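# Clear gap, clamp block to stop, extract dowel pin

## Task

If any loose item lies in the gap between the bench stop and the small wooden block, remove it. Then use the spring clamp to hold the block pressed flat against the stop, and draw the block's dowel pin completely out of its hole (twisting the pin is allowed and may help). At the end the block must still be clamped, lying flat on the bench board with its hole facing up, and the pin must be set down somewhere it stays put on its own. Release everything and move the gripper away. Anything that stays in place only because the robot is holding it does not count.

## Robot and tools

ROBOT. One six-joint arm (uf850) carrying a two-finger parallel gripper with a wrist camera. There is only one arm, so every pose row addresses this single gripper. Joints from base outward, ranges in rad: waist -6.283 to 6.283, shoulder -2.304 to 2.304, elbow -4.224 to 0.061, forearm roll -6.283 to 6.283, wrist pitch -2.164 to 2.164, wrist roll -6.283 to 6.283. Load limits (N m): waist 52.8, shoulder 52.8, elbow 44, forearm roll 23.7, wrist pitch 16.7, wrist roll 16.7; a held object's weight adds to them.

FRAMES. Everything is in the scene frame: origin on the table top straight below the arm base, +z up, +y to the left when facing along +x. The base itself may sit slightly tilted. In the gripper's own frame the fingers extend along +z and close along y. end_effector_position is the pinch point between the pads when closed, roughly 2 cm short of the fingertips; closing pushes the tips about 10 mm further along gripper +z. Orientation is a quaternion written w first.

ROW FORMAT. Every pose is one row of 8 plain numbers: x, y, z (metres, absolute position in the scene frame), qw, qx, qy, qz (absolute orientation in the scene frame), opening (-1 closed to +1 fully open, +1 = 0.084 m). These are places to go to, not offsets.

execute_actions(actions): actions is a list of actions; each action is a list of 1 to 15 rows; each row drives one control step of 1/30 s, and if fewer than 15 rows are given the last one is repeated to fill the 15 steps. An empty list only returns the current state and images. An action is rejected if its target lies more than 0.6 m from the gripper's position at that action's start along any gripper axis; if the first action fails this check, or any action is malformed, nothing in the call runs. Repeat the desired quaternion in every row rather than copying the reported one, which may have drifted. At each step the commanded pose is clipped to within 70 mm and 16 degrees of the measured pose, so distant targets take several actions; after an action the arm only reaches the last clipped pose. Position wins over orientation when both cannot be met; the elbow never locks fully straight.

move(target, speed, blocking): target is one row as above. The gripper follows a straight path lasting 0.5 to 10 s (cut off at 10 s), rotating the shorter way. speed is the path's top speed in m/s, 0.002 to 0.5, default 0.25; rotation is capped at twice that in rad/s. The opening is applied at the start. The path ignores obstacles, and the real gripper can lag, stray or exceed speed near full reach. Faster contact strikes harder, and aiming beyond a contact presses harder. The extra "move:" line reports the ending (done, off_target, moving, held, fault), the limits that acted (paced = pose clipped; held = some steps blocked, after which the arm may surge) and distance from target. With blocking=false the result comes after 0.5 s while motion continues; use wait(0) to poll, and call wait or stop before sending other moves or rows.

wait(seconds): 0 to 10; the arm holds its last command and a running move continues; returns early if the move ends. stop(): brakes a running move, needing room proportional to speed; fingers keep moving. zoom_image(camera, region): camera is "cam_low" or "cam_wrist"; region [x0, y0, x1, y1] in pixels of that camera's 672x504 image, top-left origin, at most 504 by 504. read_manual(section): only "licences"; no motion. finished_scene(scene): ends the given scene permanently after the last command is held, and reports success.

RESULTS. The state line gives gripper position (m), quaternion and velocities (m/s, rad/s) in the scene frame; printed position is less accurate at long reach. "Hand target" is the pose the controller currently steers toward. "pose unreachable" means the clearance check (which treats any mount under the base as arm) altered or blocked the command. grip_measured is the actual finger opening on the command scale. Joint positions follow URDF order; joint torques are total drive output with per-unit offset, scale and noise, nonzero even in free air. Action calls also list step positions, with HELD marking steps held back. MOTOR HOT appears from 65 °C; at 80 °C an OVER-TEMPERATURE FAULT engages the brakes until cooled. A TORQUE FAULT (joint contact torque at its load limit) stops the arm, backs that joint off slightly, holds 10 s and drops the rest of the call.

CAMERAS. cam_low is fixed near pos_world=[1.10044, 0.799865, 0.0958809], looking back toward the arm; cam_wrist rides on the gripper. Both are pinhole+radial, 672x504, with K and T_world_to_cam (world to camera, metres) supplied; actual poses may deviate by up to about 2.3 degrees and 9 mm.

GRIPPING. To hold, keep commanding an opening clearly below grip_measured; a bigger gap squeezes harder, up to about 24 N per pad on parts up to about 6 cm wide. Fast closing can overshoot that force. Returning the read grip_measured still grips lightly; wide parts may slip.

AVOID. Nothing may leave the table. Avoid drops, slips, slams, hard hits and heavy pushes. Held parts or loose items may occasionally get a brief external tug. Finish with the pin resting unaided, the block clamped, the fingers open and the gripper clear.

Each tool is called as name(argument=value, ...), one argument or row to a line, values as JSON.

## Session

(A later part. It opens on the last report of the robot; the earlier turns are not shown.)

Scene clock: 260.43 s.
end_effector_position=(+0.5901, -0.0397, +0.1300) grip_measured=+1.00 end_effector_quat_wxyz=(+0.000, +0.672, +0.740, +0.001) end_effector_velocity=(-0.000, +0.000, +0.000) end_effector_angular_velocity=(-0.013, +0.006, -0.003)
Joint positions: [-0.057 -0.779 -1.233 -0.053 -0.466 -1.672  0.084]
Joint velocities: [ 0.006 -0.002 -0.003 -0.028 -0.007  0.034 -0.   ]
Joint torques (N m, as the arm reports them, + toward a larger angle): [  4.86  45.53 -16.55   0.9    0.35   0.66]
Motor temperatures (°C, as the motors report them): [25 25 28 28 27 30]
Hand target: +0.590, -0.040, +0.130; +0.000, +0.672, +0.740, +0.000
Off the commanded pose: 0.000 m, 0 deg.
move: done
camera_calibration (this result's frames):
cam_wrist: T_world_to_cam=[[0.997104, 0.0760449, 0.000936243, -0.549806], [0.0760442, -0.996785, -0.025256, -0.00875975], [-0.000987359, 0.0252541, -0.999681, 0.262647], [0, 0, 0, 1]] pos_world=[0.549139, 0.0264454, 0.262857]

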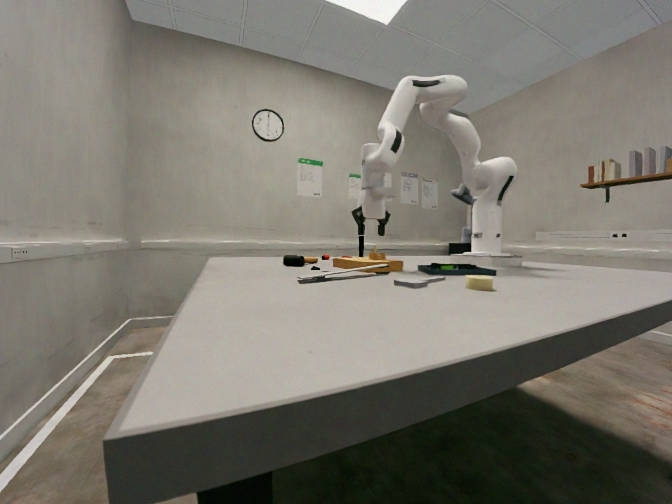

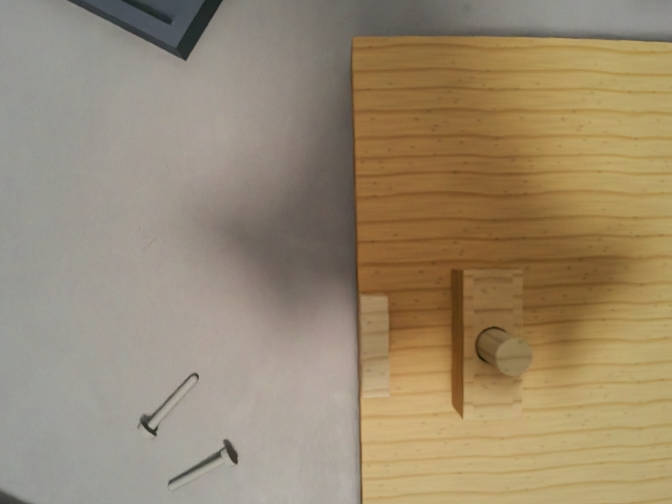

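move(
  target=[0.578, 0.0025, 0.062, 0, 0.67172, 0.7408, 0, 1],
  speed=0.15,
)

zoom_image(
  camera="cam_low",
  region=[350, 230, 410, 275],
)

Scene clock: 290.87 s.
end_effector_position=(+0.5785, +0.0025, +0.0622) grip_measured=+1.00 end_effector_quat_wxyz=(-0.000, +0.672, +0.741, +0.000) end_effector_velocity=(-0.000, +0.001, -0.002) end_effector_angular_velocity=(-0.000, +0.001, -0.002)
Joint positions: [ 0.012 -0.888 -1.218 -0.07  -0.345 -1.588  0.084]
Joint velocities: [ 0.002 -0.004 -0.001 -0.001  0.003  0.005 -0.   ]
Joint torques (N m, as the arm reports them, + toward a larger angle): [  4.34  44.38 -15.08   0.31   0.31   0.18]
Motor temperatures (°C, as the motors report them): [25 25 28 28 27 30]
Hand target: +0.578, +0.003, +0.062; -0.000, +0.672, +0.741, +0.000
Off the commanded pose: 0.001 m, 0 deg.
move: done
camera_calibration (this result's frames):
cam_wrist: T_world_to_cam=[[0.99695, 0.0780429, -0.0000531715, -0.541301], [0.0780174, -0.996641, -0.0249138, 0.0313408], [-0.00199734, 0.0248337, -0.99969, 0.194322], [0, 0, 0, 1]] pos_world=[0.537593, 0.0686545, 0.195014]

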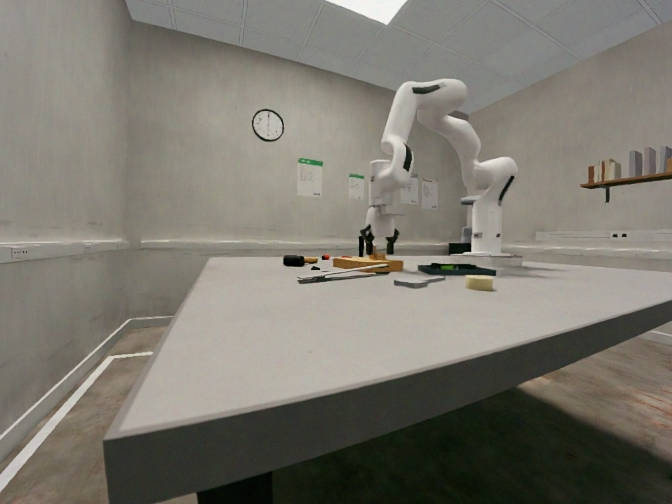

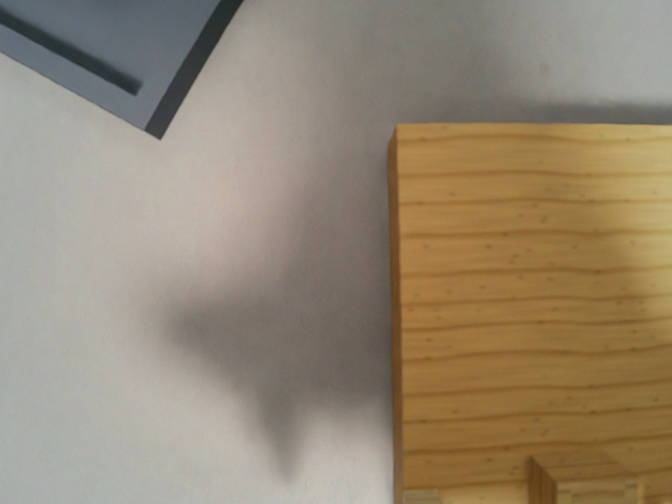

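Region (350, 230, 410, 275) of cam_low's 672x504 image, scaled by 8.400, with more detail than that image has; it fills the top 378 rows of this view, and the rest is white.

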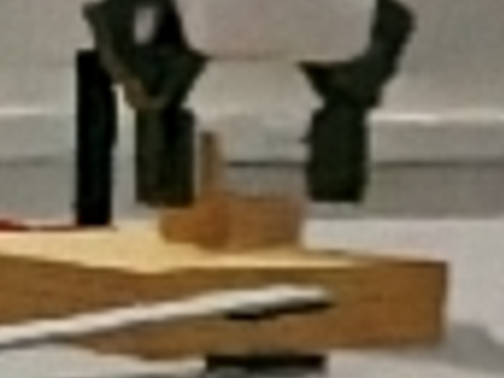

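execute_actions(
  actions=[
    [[0.5775,0.0025,0.061,0,0.67172,0.7408,0,0.9],[0.577,0.0025,0.060,0,0.67172,0.7408,0,0.8],[0.577,0.0025,0.059,0,0.67172,0.7408,0,0.72],[0.577,0.0025,0.059,0,0.67172,0.7408,0,0.65],[0.577,0.0025,0.059,0,0.67172,0.7408,0,0.58],[0.577,0.0025,0.059,0,0.67172,0.7408,0,0.52],[0.577,0.0025,0.059,0,0.67172,0.7408,0,0.47],[0.577,0.0025,0.059,0,0.67172,0.7408,0,0.42],[0.577,0.0025,0.059,0,0.67172,0.7408,0,0.38],[0.5765,0.0024,0.059,0,0.67172,0.7408,0,0.34],[0.576,0.0024,0.059,0,0.67172,0.7408,0,0.3],[0.5755,0.0023,0.059,0,0.67172,0.7408,0,0.26],[0.575,0.0023,0.059,0,0.67172,0.7408,0,0.22],[0.5745,0.0022,0.059,0,0.67172,0.7408,0,0.18],[0.574,0.0022,0.059,0,0.67172,0.7408,0,0.14]],
    [[0.5735,0.0021,0.0593,0,0.67172,0.7408,0,0.1],[0.573,0.002,0.0596,0,0.67172,0.7408,0,0.05],[0.5728,0.002,0.06,0,0.67172,0.7408,0,0.0],[0.5728,0.002,0.06,0,0.67172,0.7408,0,-0.05],[0.5728,0.002,0.06,0,0.67172,0.7408,0,-0.1],[0.5728,0.002,0.06,0,0.67172,0.7408,0,-0.15],[0.5728,0.002,0.06,0,0.67172,0.7408,0,-0.2],[0.5728,0.002,0.06,0,0.67172,0.7408,0,-0.24],[0.5728,0.002,0.06,0,0.67172,0.7408,0,-0.28],[0.5728,0.002,0.06,0,0.67172,0.7408,0,-0.31],[0.5728,0.002,0.06,0,0.67172,0.7408,0,-0.34],[0.5728,0.002,0.06,0,0.67172,0.7408,0,-0.36],[0.5728,0.002,0.06,0,0.67172,0.7408,0,-0.38],[0.5728,0.002,0.06,0,0.67172,0.7408,0,-0.4],[0.5728,0.002,0.06,0,0.67172,0.7408,0,-0.42]],
  ],
)

wait(
  seconds=0.3,
)

zoom_image(
  camera="cam_low",
  region=[350, 230, 410, 275],
)

Scene clock: 315.23 s.
end_effector_position=(+0.5734, +0.0021, +0.0602) grip_measured=-0.41 end_effector_quat_wxyz=(+0.001, +0.672, +0.741, +0.001) end_effector_velocity=(+0.000, -0.001, +0.000) end_effector_angular_velocity=(+0.000, -0.001, -0.001)
Joint positions: [ 0.011 -0.883 -1.201 -0.073 -0.332 -1.585  0.026]
Joint velocities: [-0.001  0.001  0.001  0.     0.001  0.    -0.028]
Joint torques (N m, as the arm reports them, + toward a larger angle): [  4.59  44.41 -13.18   0.56  -0.33   0.37]
Motor temperatures (°C, as the motors report them): [25 25 28 28 27 30]
Hand target: +0.573, +0.002, +0.060; +0.000, +0.672, +0.741, +0.000
Off the commanded pose: 0.001 m, 0 deg.
Step readings (end_effector_position; steps 1 to 15: 1st action; 16 to 30: 2nd action):
0: (+0.5784, +0.0027, +0.0618)
1: (+0.5784, +0.0027, +0.0618)
2: (+0.5783, +0.0027, +0.0617)
4: (+0.5778, +0.0026, +0.0609)
8: (+0.5771, +0.0025, +0.0594)
15: (+0.5758, +0.0024, +0.0590)
16: (+0.5754, +0.0023, +0.0590)
17: (+0.5749, +0.0023, +0.0591)
19: (+0.5740, +0.0022, +0.0593)
23: (+0.5731, +0.0020, +0.0598)
30: end_effector_position above
camera_calibration (this result's frames):
cam_wrist: T_world_to_cam=[[0.99694, 0.0781664, 0.00111913, -0.53621], [0.0781703, -0.996639, -0.024482, 0.0311192], [-0.000798299, 0.0244945, -0.9997, 0.191637], [0, 0, 0, 1]] pos_world=[0.53229, 0.0682342, 0.192942]

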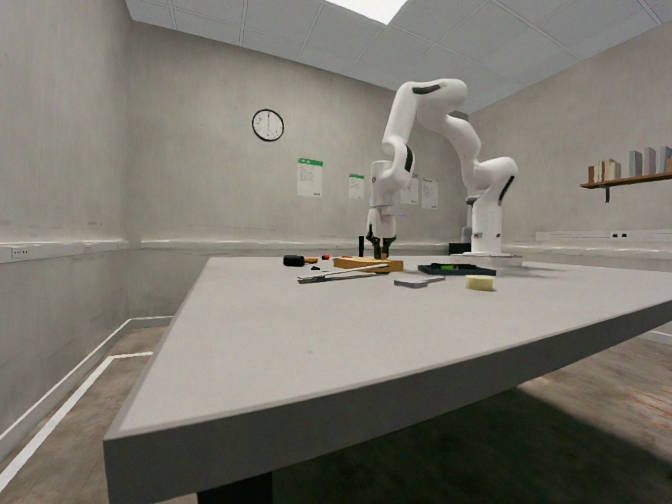

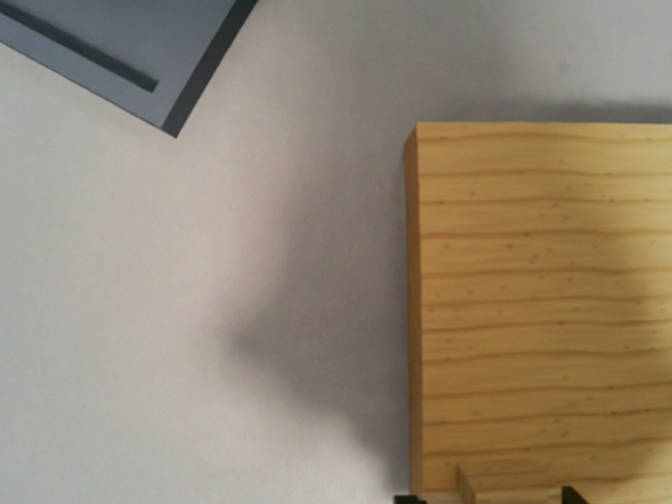

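Scene clock: 315.53 s.
end_effector_position=(+0.5731, +0.0020, +0.0601) grip_measured=-0.42 end_effector_quat_wxyz=(+0.000, +0.672, +0.741, +0.000) end_effector_velocity=(-0.001, -0.000, -0.000) end_effector_angular_velocity=(-0.000, +0.002, -0.001)
Joint positions: [ 0.011 -0.883 -1.201 -0.073 -0.332 -1.585  0.026]
Joint velocities: [-0.    -0.     0.    -0.    -0.002  0.001 -0.   ]
Joint torques (N m, as the arm reports them, + toward a larger angle): [  3.11  41.67 -12.06   0.72  -0.62   0.43]
Motor temperatures (°C, as the motors report them): [25 25 28 28 27 30]
Hand target: +0.573, +0.002, +0.060; +0.000, +0.672, +0.741, +0.000
Off the commanded pose: 0.000 m, 0 deg.
wait: 0.30 s; at rest by 0.20 s
camera_calibration (this result's frames):
cam_wrist: T_world_to_cam=[[0.996939, 0.0781852, 0.000435199, -0.535898], [0.0781723, -0.996639, -0.0244877, 0.0311242], [-0.00148084, 0.0244467, -0.9997, 0.192013], [0, 0, 0, 1]] pos_world=[0.532109, 0.0682247, 0.192951]

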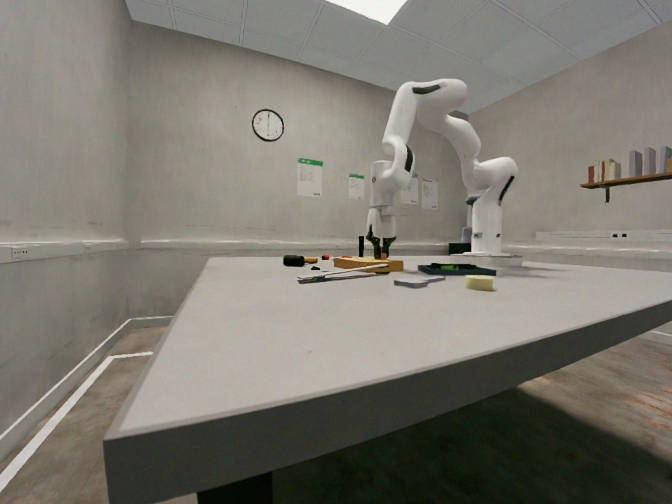

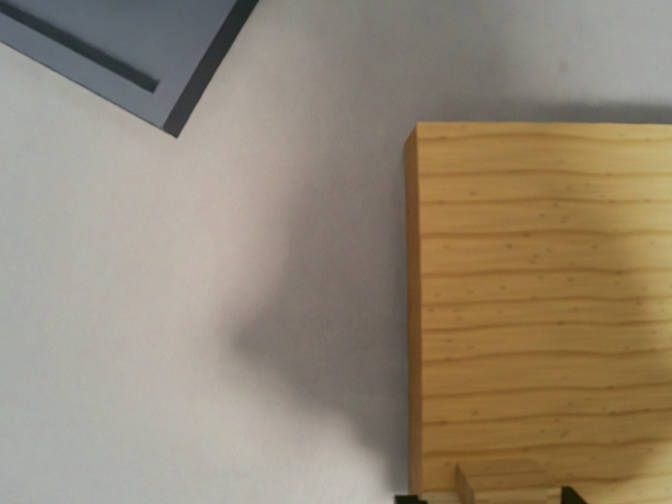

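Region (350, 230, 410, 275) of cam_low's 672x504 image, scaled by 8.400, with more detail than that image has; it fills the top 378 rows of this view, and the rest is white.

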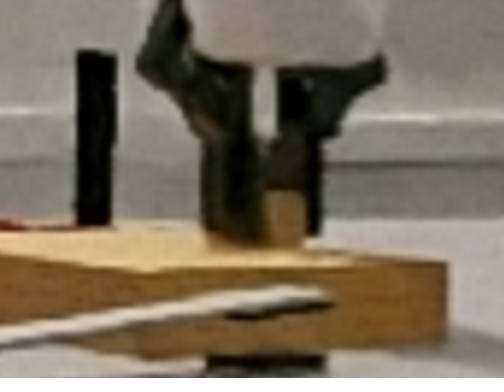

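execute_actions(
  actions=[
    [[0.573,0.002,0.06,0,0.67172,0.7408,0,-0.35],[0.573,0.002,0.06,0,0.67172,0.7408,0,-0.25],[0.573,0.002,0.06,0,0.67172,0.7408,0,-0.1],[0.573,0.002,0.06,0,0.67172,0.7408,0,0.1],[0.573,0.002,0.063,0,0.67172,0.7408,0,0.3],[0.573,0.002,0.067,0,0.67172,0.7408,0,0.5],[0.573,0.002,0.072,0,0.67172,0.7408,0,0.7],[0.573,0.002,0.078,0,0.67172,0.7408,0,0.9],[0.573,0.002,0.084,0,0.67172,0.7408,0,1],[0.573,0.002,0.09,0,0.67172,0.7408,0,1],[0.573,0.002,0.096,0,0.67172,0.7408,0,1],[0.573,0.002,0.102,0,0.67172,0.7408,0,1],[0.573,0.002,0.108,0,0.67172,0.7408,0,1],[0.573,0.002,0.114,0,0.67172,0.7408,0,1],[0.573,0.002,0.12,0,0.67172,0.7408,0,1]],
  ],
)

move(
  target=[0.52, 0.156, 0.16, 0, 0.2096, 0.9778, 0, 1],
  speed=0.5,
)

Scene clock: 338.13 s.
end_effector_position=(+0.5732, +0.0020, +0.0946) grip_measured=+0.99 end_effector_quat_wxyz=(+0.000, +0.672, +0.741, +0.000) end_effector_velocity=(+0.003, +0.000, +0.166) end_effector_angular_velocity=(+0.000, -0.007, +0.000)
Joint positions: [ 0.013 -0.816 -1.185 -0.064 -0.385 -1.593  0.084]
Joint velocities: [ 0.007  0.318  0.06   0.04  -0.251 -0.037  0.004]
Joint torques (N m, as the arm reports them, + toward a larger angle): [  5.47  45.44 -16.65  -0.14   0.69   0.35]
Motor temperatures (°C, as the motors report them): [25 25 28 28 27 30]
Hand target: +0.573, +0.002, +0.119; +0.000, +0.672, +0.741, +0.000
Off the commanded pose: 0.025 m, 0 deg.
Step readings (end_effector_position):
0: (+0.5728, +0.0020, +0.0600)
1: (+0.5728, +0.0020, +0.0600)
2: (+0.5721, +0.0019, +0.0596)
4: (+0.5709, +0.0018, +0.0589)
8: (+0.5715, +0.0019, +0.0629)
15: end_effector_position above
camera_calibration (this result's frames):
cam_wrist: T_world_to_cam=[[0.996954, 0.0779907, -0.000329794, -0.535886], [0.0779594, -0.996657, -0.0244262, 0.0320574], [-0.00223371, 0.0243261, -0.999702, 0.22686], [0, 0, 0, 1]] pos_world=[0.532262, 0.0682258, 0.227398]

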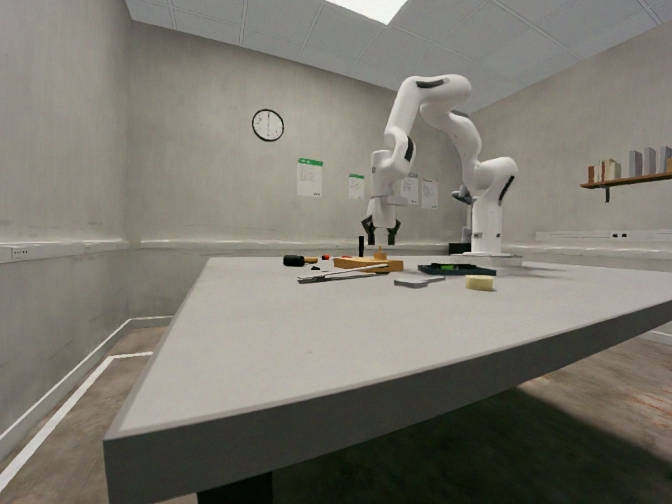

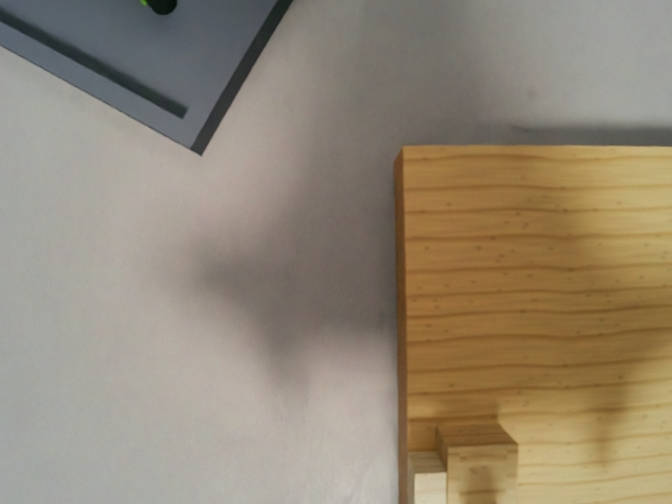

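Scene clock: 339.83 s.
end_effector_position=(+0.5198, +0.1564, +0.1599) grip_measured=+1.00 end_effector_quat_wxyz=(+0.000, +0.210, +0.978, +0.000) end_effector_velocity=(-0.001, +0.002, +0.001) end_effector_angular_velocity=(+0.006, +0.003, +0.009)
Joint positions: [ 0.301 -0.65  -1.081 -0.042 -0.453 -2.376  0.084]
Joint velocities: [ 0.001  0.001 -0.001  0.015 -0.003 -0.022  0.   ]
Joint torques (N m, as the arm reports them, + toward a larger angle): [  6.05  40.03 -16.11   0.49   0.14   0.4 ]
Motor temperatures (°C, as the motors report them): [25 25 28 28 27 30]
Hand target: +0.520, +0.157, +0.160; -0.000, +0.210, +0.978, +0.001
Off the commanded pose: 0.000 m, 0 deg.
move: done
camera_calibration (this result's frames):
cam_wrist: T_world_to_cam=[[0.428737, 0.903429, 0.000110721, -0.328517], [0.903159, -0.428606, -0.0245251, -0.326061], [-0.0221092, 0.0106148, -0.999699, 0.300748], [0, 0, 0, 1]] pos_world=[0.441982, 0.153848, 0.292698]

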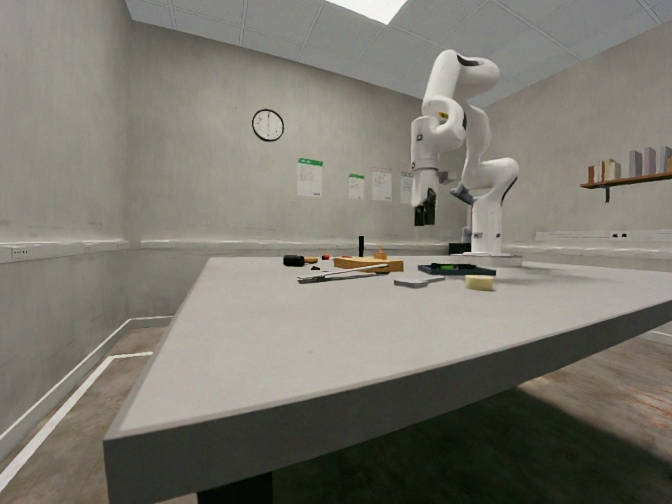

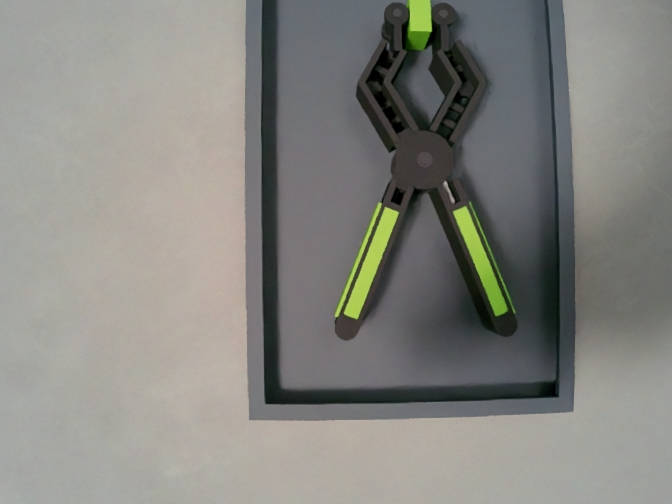

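move(
  target=[0.4749, 0.1785, 0.05, 0, 0.2096, 0.9778, 0, 0.88],
  speed=0.25,
)

zoom_image(
  camera="cam_low",
  region=[410, 235, 500, 285],
)

Scene clock: 374.87 s.
end_effector_position=(+0.4756, +0.1789, +0.0499) grip_measured=+0.88 end_effector_quat_wxyz=(-0.000, +0.210, +0.978, +0.000) end_effector_velocity=(-0.001, +0.000, -0.003) end_effector_angular_velocity=(-0.002, +0.001, +0.000)
Joint positions: [ 0.365 -0.82  -1.012 -0.078 -0.215 -2.275  0.08 ]
Joint velocities: [ 0.002 -0.005  0.    -0.01   0.003  0.011  0.   ]
Joint torques (N m, as the arm reports them, + toward a larger angle): [  3.69  41.78 -12.41   1.28   0.53   0.04]
Motor temperatures (°C, as the motors report them): [25 25 28 28 27 30]
Hand target: +0.475, +0.179, +0.050; -0.000, +0.210, +0.978, +0.000
Off the commanded pose: 0.001 m, 0 deg.
move: done
camera_calibration (this result's frames):
cam_wrist: T_world_to_cam=[[0.427616, 0.90396, 0.000281339, -0.329454], [0.903687, -0.42748, -0.0247031, -0.279681], [-0.0222103, 0.0108177, -0.999695, 0.18963], [0, 0, 0, 1]] pos_world=[0.397835, 0.176204, 0.182756]

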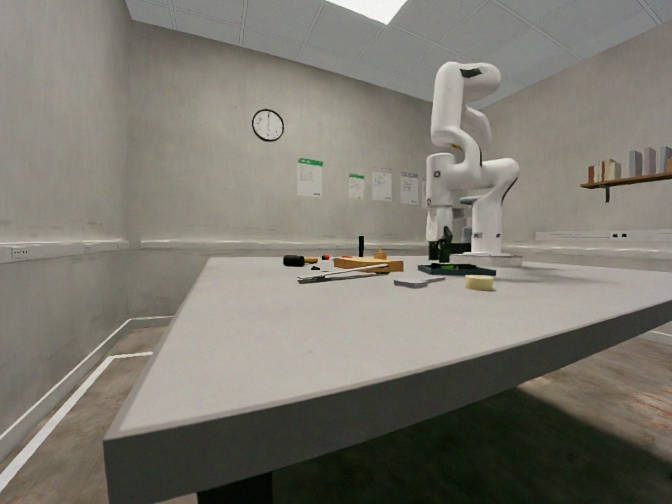

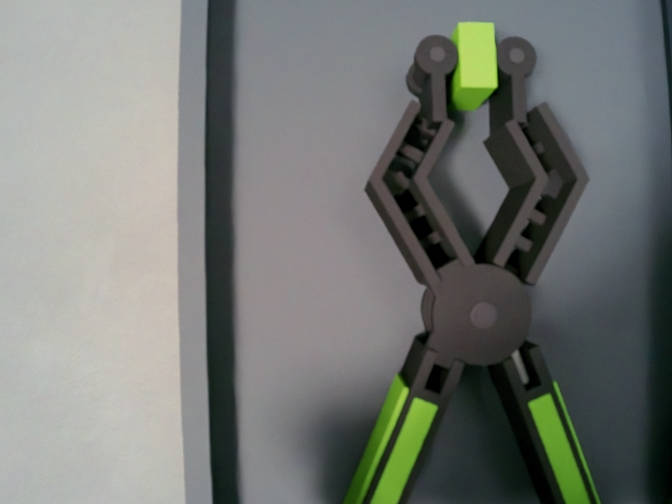

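Region (410, 235, 500, 285) of cam_low's 672x504 image, scaled by 5.600, with more detail than that image has.

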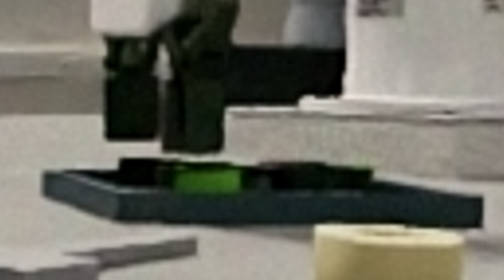

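move(
  target=[0.4768, 0.178, 0.029, 0, 0.2096, 0.9778, 0, 0.88],
  speed=0.06,
)

zoom_image(
  camera="cam_low",
  region=[410, 235, 500, 285],
)

Scene clock: 385.93 s.
end_effector_position=(+0.4769, +0.1780, +0.0292) grip_measured=+0.88 end_effector_quat_wxyz=(+0.000, +0.210, +0.978, +0.000) end_effector_velocity=(+0.000, +0.000, -0.002) end_effector_angular_velocity=(-0.000, -0.001, -0.003)
Joint positions: [ 0.362 -0.868 -1.029 -0.094 -0.185 -2.262  0.08 ]
Joint velocities: [ 0.    -0.004 -0.002 -0.003  0.003  0.006  0.   ]
Joint torques (N m, as the arm reports them, + toward a larger angle): [  4.86  42.67 -11.89   0.18   0.4    0.19]
Motor temperatures (°C, as the motors report them): [25 25 28 28 27 30]
Hand target: +0.477, +0.178, +0.029; +0.000, +0.210, +0.978, -0.000
Off the commanded pose: 0.000 m, 0 deg.
move: done
camera_calibration (this result's frames):
cam_wrist: T_world_to_cam=[[0.427656, 0.903942, -0.000324621, -0.32923], [0.903668, -0.427535, -0.0244679, -0.281714], [-0.0222563, 0.0101705, -0.999701, 0.169093], [0, 0, 0, 1]] pos_world=[0.399136, 0.175443, 0.162042]

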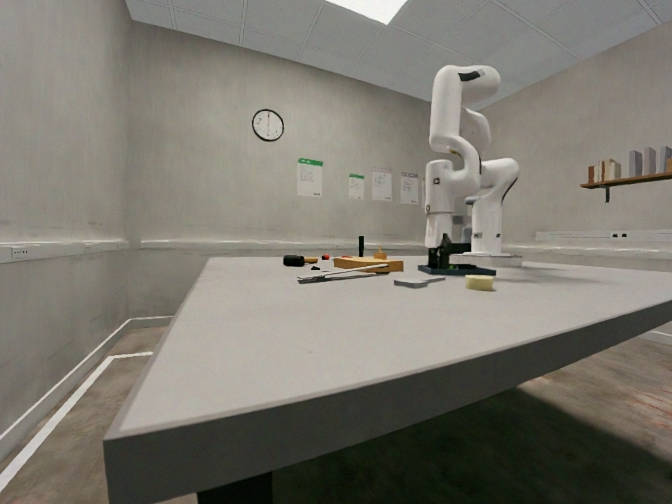

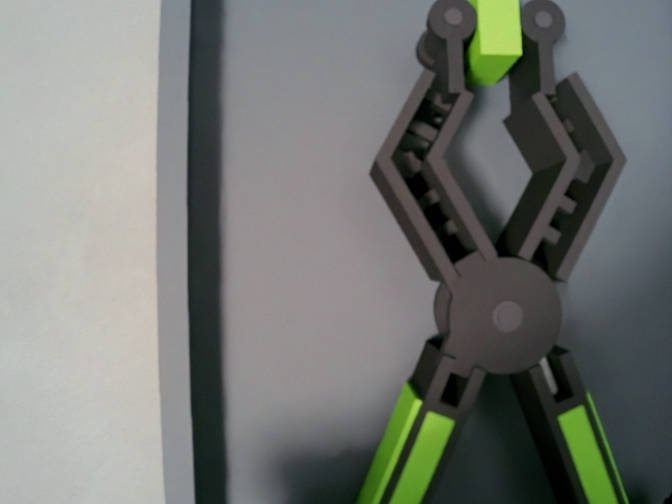

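Region (410, 235, 500, 285) of cam_low's 672x504 image, scaled by 5.600, with more detail than that image has.

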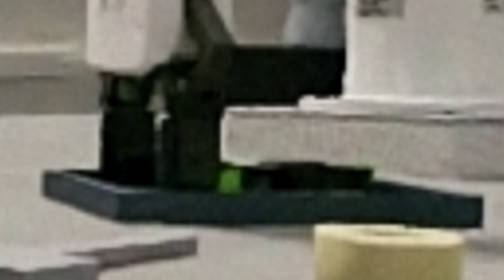

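execute_actions(
  actions=[
    [[0.4768,0.178,0.0285,0,0.2096,0.9778,0,0.85],[0.4768,0.178,0.028,0,0.2096,0.9778,0,0.82],[0.4768,0.178,0.028,0,0.2096,0.9778,0,0.79],[0.4768,0.178,0.028,0,0.2096,0.9778,0,0.76],[0.4768,0.178,0.028,0,0.2096,0.9778,0,0.73],[0.4768,0.178,0.028,0,0.2096,0.9778,0,0.7],[0.4768,0.178,0.0283,0,0.2096,0.9778,0,0.67],[0.4768,0.178,0.0286,0,0.2096,0.9778,0,0.64],[0.4768,0.178,0.0289,0,0.2096,0.9778,0,0.61],[0.4768,0.178,0.0292,0,0.2096,0.9778,0,0.58],[0.4768,0.178,0.0295,0,0.2096,0.9778,0,0.55],[0.4768,0.178,0.0298,0,0.2096,0.9778,0,0.52],[0.4768,0.178,0.0301,0,0.2096,0.9778,0,0.49],[0.4768,0.178,0.0304,0,0.2096,0.9778,0,0.46],[0.4768,0.178,0.0307,0,0.2096,0.9778,0,0.43]],
    [[0.4768,0.178,0.031,0,0.2096,0.9778,0,0.39],[0.4768,0.178,0.0313,0,0.2096,0.9778,0,0.35],[0.4768,0.178,0.0316,0,0.2096,0.9778,0,0.31],[0.4768,0.178,0.0319,0,0.2096,0.9778,0,0.27],[0.4768,0.178,0.0322,0,0.2096,0.9778,0,0.23],[0.4768,0.178,0.0325,0,0.2096,0.9778,0,0.19],[0.4768,0.178,0.0328,0,0.2096,0.9778,0,0.15],[0.4768,0.178,0.033,0,0.2096,0.9778,0,0.11],[0.4768,0.178,0.0332,0,0.2096,0.9778,0,0.07],[0.4768,0.178,0.0334,0,0.2096,0.9778,0,0.03],[0.4768,0.178,0.0336,0,0.2096,0.9778,0,-0.01],[0.4768,0.178,0.0338,0,0.2096,0.9778,0,-0.05],[0.4768,0.178,0.034,0,0.2096,0.9778,0,-0.09],[0.4768,0.178,0.0342,0,0.2096,0.9778,0,-0.13],[0.4768,0.178,0.0343,0,0.2096,0.9778,0,-0.17]],
  ],
)

Scene clock: 405.93 s.
end_effector_position=(+0.4768, +0.1780, +0.0336) grip_measured=-0.12 end_effector_quat_wxyz=(+0.000, +0.210, +0.978, -0.000) end_effector_velocity=(-0.001, -0.000, +0.005) end_effector_angular_velocity=(-0.001, +0.002, +0.001)
Joint positions: [ 0.362 -0.858 -1.026 -0.091 -0.191 -2.265  0.039]
Joint velocities: [ 0.     0.013  0.006  0.004 -0.009 -0.004 -0.053]
Joint torques (N m, as the arm reports them, + toward a larger angle): [  5.56  37.65 -10.43   0.82   0.49   0.37]
Motor temperatures (°C, as the motors report them): [25 25 28 28 27 30]
Hand target: +0.477, +0.178, +0.034; +0.000, +0.210, +0.978, -0.000
Off the commanded pose: 0.001 m, 0 deg.
Step readings (end_effector_position; steps 1 to 15: 1st action; 16 to 30: 2nd action):
0: (+0.4769, +0.1780, +0.0290)
1: (+0.4769, +0.1780, +0.0290)
2: (+0.4769, +0.1780, +0.0289)
4: (+0.4769, +0.1780, +0.0286)
8: (+0.4768, +0.1780, +0.0282)
15: (+0.4770, +0.1781, +0.0297)
16: (+0.4770, +0.1781, +0.0300)
17: (+0.4770, +0.1781, +0.0303)
19: (+0.4771, +0.1781, +0.0309)
23: (+0.4770, +0.1781, +0.0321)
30: end_effector_position above
camera_calibration (this result's frames):
cam_wrist: T_world_to_cam=[[0.427673, 0.903933, -0.000418667, -0.329151], [0.903658, -0.427555, -0.024465, -0.281543], [-0.0222938, 0.0100847, -0.999701, 0.173535], [0, 0, 0, 1]] pos_world=[0.399057, 0.175405, 0.166457]

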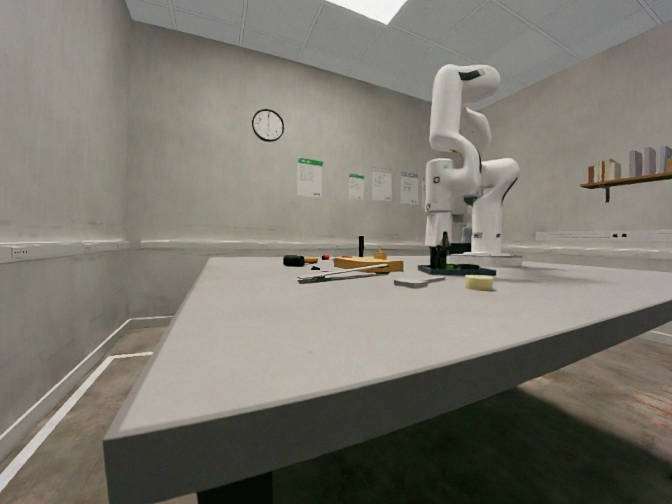

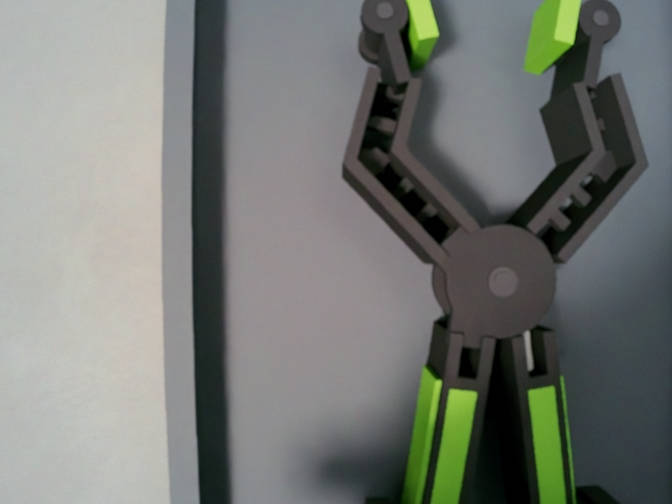

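The clamp opens easily. I'll squeeze further and lift.

execute_actions(
  actions=[
    [[0.4768,0.178,0.0345,0,0.2096,0.9778,0,-0.21],[0.4768,0.178,0.0346,0,0.2096,0.9778,0,-0.25],[0.4768,0.178,0.0347,0,0.2096,0.9778,0,-0.29],[0.4768,0.178,0.0348,0,0.2096,0.9778,0,-0.33],[0.4768,0.178,0.035,0,0.2096,0.9778,0,-0.37],[0.4768,0.178,0.035,0,0.2096,0.9778,0,-0.41],[0.4768,0.178,0.035,0,0.2096,0.9778,0,-0.45],[0.4768,0.178,0.035,0,0.2096,0.9778,0,-0.49],[0.4768,0.178,0.035,0,0.2096,0.9778,0,-0.53],[0.4768,0.178,0.035,0,0.2096,0.9778,0,-0.57],[0.4768,0.178,0.035,0,0.2096,0.9778,0,-0.61],[0.4768,0.178,0.035,0,0.2096,0.9778,0,-0.65],[0.4768,0.178,0.035,0,0.2096,0.9778,0,-0.7]],
  ],
)

Scene clock: 414.47 s.
end_effector_position=(+0.4768, +0.1780, +0.0350) grip_measured=-0.50 end_effector_quat_wxyz=(+0.000, +0.210, +0.978, +0.000) end_effector_velocity=(+0.000, +0.000, +0.000) end_effector_angular_velocity=(+0.000, -0.000, -0.001)
Joint positions: [ 0.362 -0.855 -1.025 -0.09  -0.193 -2.266  0.022]
Joint velocities: [ 0.     0.     0.     0.001 -0.    -0.    -0.   ]
Joint torques (N m, as the arm reports them, + toward a larger angle): [  3.99  42.95 -11.59   0.49   0.45   0.21]
Motor temperatures (°C, as the motors report them): [25 25 28 28 27 30]
Hand target: +0.477, +0.178, +0.035; -0.000, +0.210, +0.978, +0.000
Off the commanded pose: 0.000 m, 0 deg.
Step readings (end_effector_position):
0: (+0.4768, +0.1780, +0.0343)
1: (+0.4768, +0.1780, +0.0343)
2: (+0.4768, +0.1780, +0.0343)
4: (+0.4768, +0.1780, +0.0345)
8: (+0.4768, +0.1780, +0.0348)
15: end_effector_position above
camera_calibration (this result's frames):
cam_wrist: T_world_to_cam=[[0.42766, 0.90394, -0.000415374, -0.32913], [0.903664, -0.42754, -0.0245075, -0.281483], [-0.0223309, 0.0101055, -0.9997, 0.174914], [0, 0, 0, 1]] pos_world=[0.399028, 0.1754, 0.167827]

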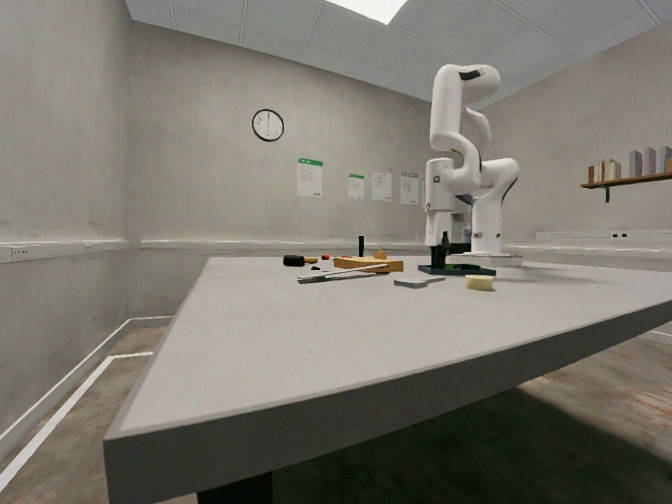

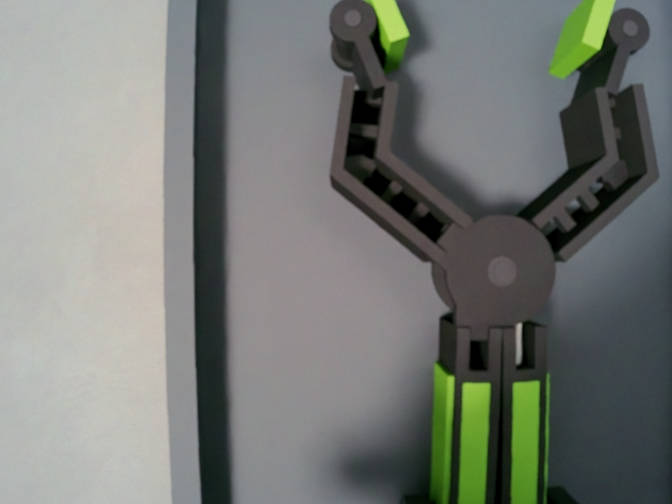

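move(
  target=[0.485, 0.16, 0.13, 0, 0.2096, 0.9778, 0, -0.8],
  speed=0.2,
)

move(
  target=[0.5852, -0.1164, 0.13, 0, 0.67172, 0.7408, 0, -0.8],
  speed=0.35,
)

zoom_image(
  camera="cam_low",
  region=[330, 210, 410, 280],
)

Scene clock: 425.63 s.
end_effector_position=(+0.4845, +0.1597, +0.1299) grip_measured=-0.50 end_effector_quat_wxyz=(-0.000, +0.210, +0.978, -0.000) end_effector_velocity=(+0.001, -0.000, +0.002) end_effector_angular_velocity=(+0.001, -0.001, -0.002)
Joint positions: [ 0.327 -0.651 -0.984 -0.052 -0.356 -2.34   0.022]
Joint velocities: [-0.001  0.004 -0.     0.001 -0.003 -0.001  0.   ]
Joint torques (N m, as the arm reports them, + toward a larger angle): [  4.37  38.62 -15.5    0.13   0.36   0.23]
Motor temperatures (°C, as the motors report them): [25 25 28 28 27 30]
Hand target: +0.485, +0.160, +0.130; +0.000, +0.210, +0.978, -0.000
Off the commanded pose: 0.001 m, 0 deg.
move: done
camera_calibration (this result's frames):
cam_wrist: T_world_to_cam=[[0.427672, 0.903934, -0.000809796, -0.315825], [0.903653, -0.427561, -0.024565, -0.293876], [-0.0225514, 0.00977399, -0.999698, 0.270326], [0, 0, 0, 1]] pos_world=[0.406728, 0.157193, 0.262769]

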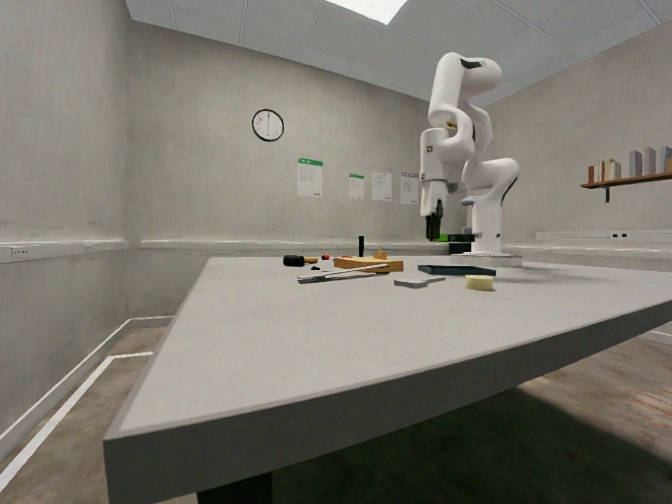

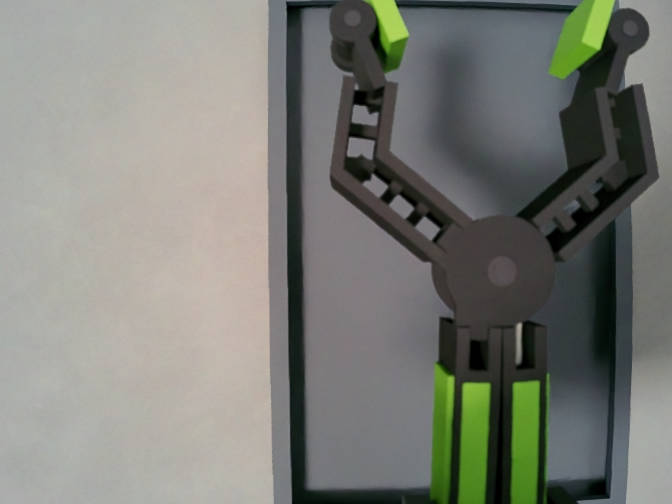

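Scene clock: 427.73 s.
end_effector_position=(+0.5848, -0.1173, +0.1304) grip_measured=-0.50 end_effector_quat_wxyz=(+0.001, +0.671, +0.741, -0.001) end_effector_velocity=(+0.001, -0.002, -0.000) end_effector_angular_velocity=(-0.001, +0.001, -0.009)
Joint positions: [-0.186 -0.783 -1.246 -0.062 -0.474 -1.796  0.022]
Joint velocities: [-0.003 -0.003 -0.006 -0.003 -0.003  0.009  0.   ]
Joint torques (N m, as the arm reports them, + toward a larger angle): [  5.58  43.88 -16.2    0.69   0.39   0.22]
Motor temperatures (°C, as the motors report them): [25 25 28 28 27 30]
Hand target: +0.585, -0.118, +0.130; +0.001, +0.672, +0.741, -0.001
Off the commanded pose: 0.001 m, 0 deg.
move: done
camera_calibration (this result's frames):
cam_wrist: T_world_to_cam=[[0.996883, 0.0788921, -0.000681021, -0.537952], [0.0788568, -0.996632, -0.0225192, -0.0877094], [-0.00245531, 0.0223953, -0.999746, 0.265546], [0, 0, 0, 1]] pos_world=[0.543844, -0.0509208, 0.263137]

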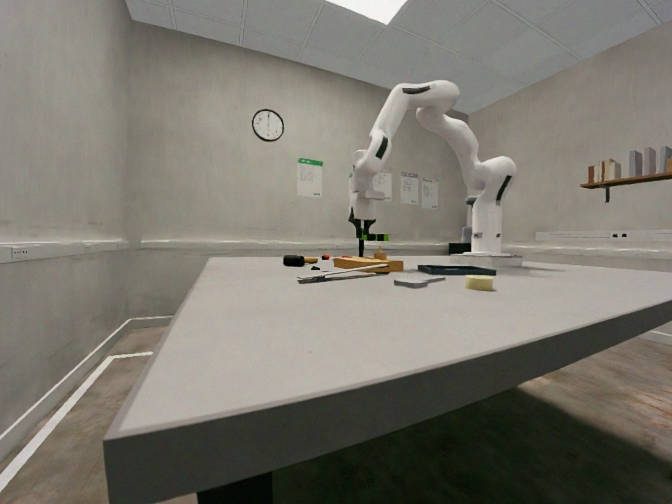

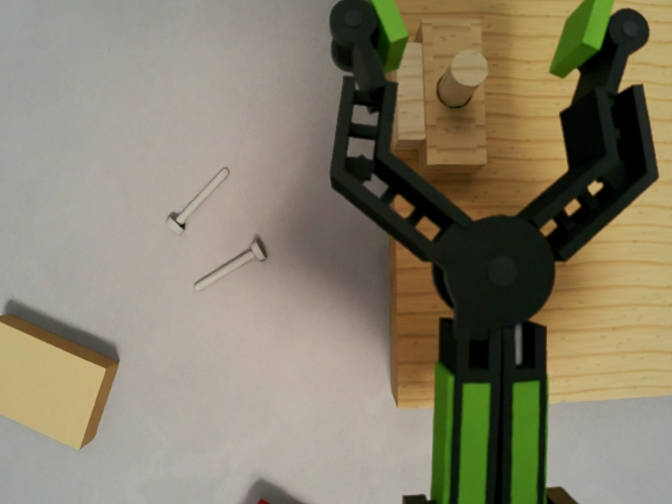

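Region (330, 210, 410, 280) of cam_low's 672x504 image, scaled by 6.300, with more detail than that image has; it fills the top 441 rows of this view, and the rest is white.

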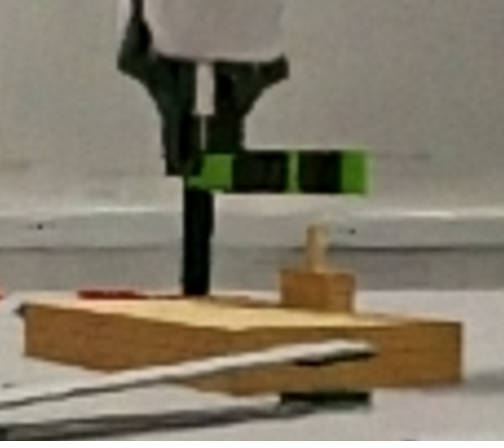

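move(
  target=[0.583, -0.117, 0.089, 0, 0.67172, 0.7408, 0, -0.8],
  speed=0.12,
)

Scene clock: 440.10 s.
end_effector_position=(+0.5833, -0.1170, +0.0892) grip_measured=-0.50 end_effector_quat_wxyz=(+0.000, +0.672, +0.741, +0.000) end_effector_velocity=(-0.000, -0.000, -0.002) end_effector_angular_velocity=(+0.000, +0.001, +0.001)
Joint positions: [-0.188 -0.855 -1.253 -0.067 -0.409 -1.792  0.022]
Joint velocities: [-0.    -0.004 -0.001 -0.001  0.002 -0.    -0.   ]
Joint torques (N m, as the arm reports them, + toward a larger angle): [  4.96  46.17 -15.95   0.19   0.43   0.35]
Motor temperatures (°C, as the motors report them): [25 25 28 28 27 30]
Hand target: +0.583, -0.117, +0.089; -0.000, +0.672, +0.741, +0.000
Off the commanded pose: 0.000 m, 0 deg.
move: done
camera_calibration (this result's frames):
cam_wrist: T_world_to_cam=[[0.996945, 0.0781029, -0.000194826, -0.536693], [0.0780747, -0.996647, -0.0244892, -0.08759], [-0.00210685, 0.0243992, -0.9997, 0.224377], [0, 0, 0, 1]] pos_world=[0.542365, -0.0508536, 0.22206]

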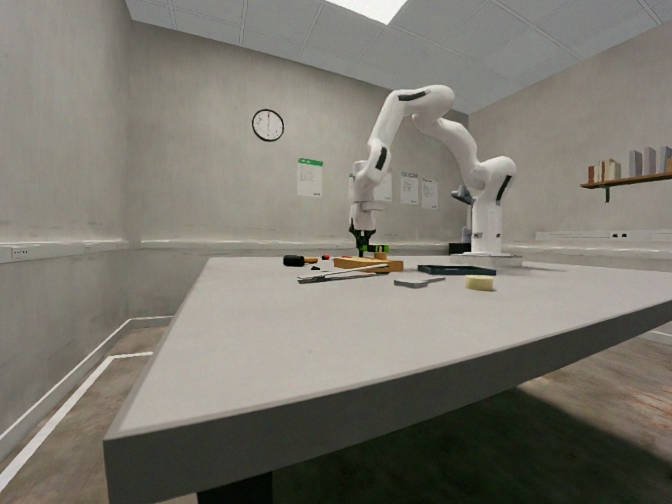

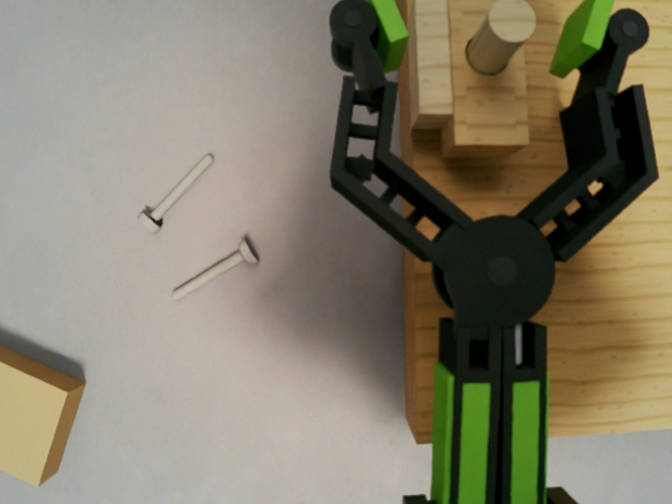

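move(
  target=[0.583, -0.117, 0.066, 0, 0.67172, 0.7408, 0, -0.8],
  speed=0.06,
)

zoom_image(
  camera="cam_low",
  region=[345, 235, 400, 270],
)

Scene clock: 449.20 s.
end_effector_position=(+0.5832, -0.1170, +0.0662) grip_measured=-0.50 end_effector_quat_wxyz=(+0.000, +0.672, +0.741, +0.000) end_effector_velocity=(+0.000, -0.000, -0.002) end_effector_angular_velocity=(-0.000, -0.000, -0.001)
Joint positions: [-0.189 -0.899 -1.264 -0.072 -0.376 -1.787  0.022]
Joint velocities: [-0.    -0.004 -0.002 -0.001  0.003  0.002 -0.   ]
Joint torques (N m, as the arm reports them, + toward a larger angle): [  5.06  46.23 -15.05   0.49   0.37   0.17]
Motor temperatures (°C, as the motors report them): [25 25 28 28 27 30]
Hand target: +0.583, -0.117, +0.066; -0.000, +0.672, +0.741, +0.000
Off the commanded pose: 0.000 m, 0 deg.
move: done
camera_calibration (this result's frames):
cam_wrist: T_world_to_cam=[[0.996947, 0.0780841, -0.000285624, -0.536562], [0.0780537, -0.996648, -0.0245007, -0.0881097], [-0.00219779, 0.0244036, -0.9997, 0.201454], [0, 0, 0, 1]] pos_world=[0.542243, -0.0508337, 0.199081]

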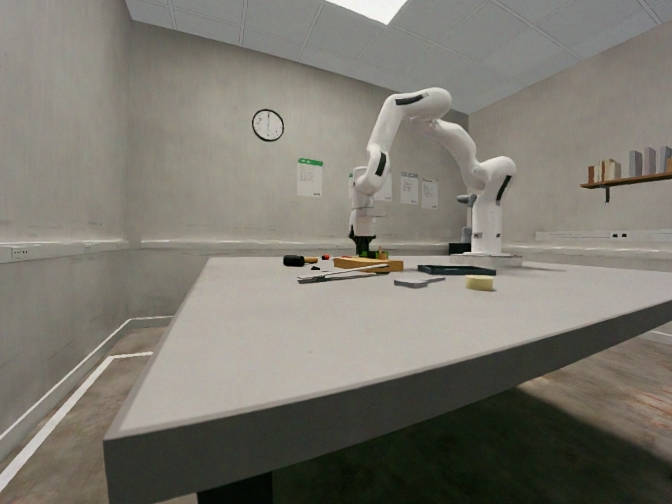

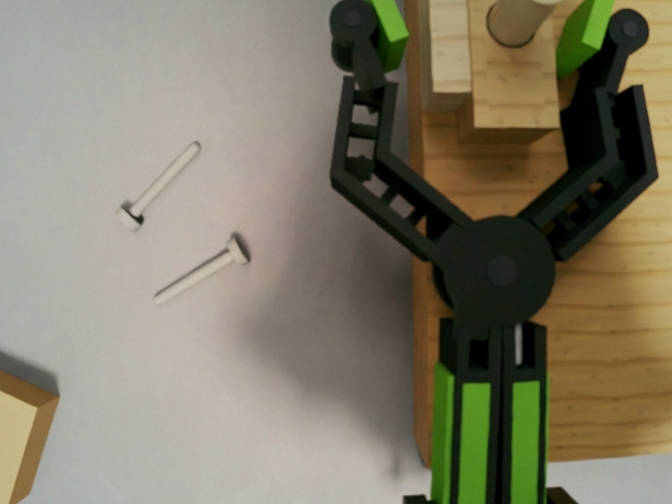

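Region (345, 235, 400, 270) of cam_low's 672x504 image, scaled by 9.164, with more detail than that image has; it fills the top 321 rows of this view, and the rest is white.

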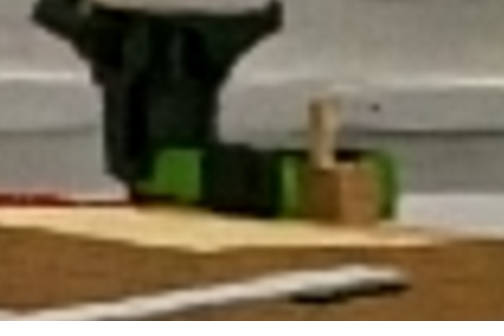

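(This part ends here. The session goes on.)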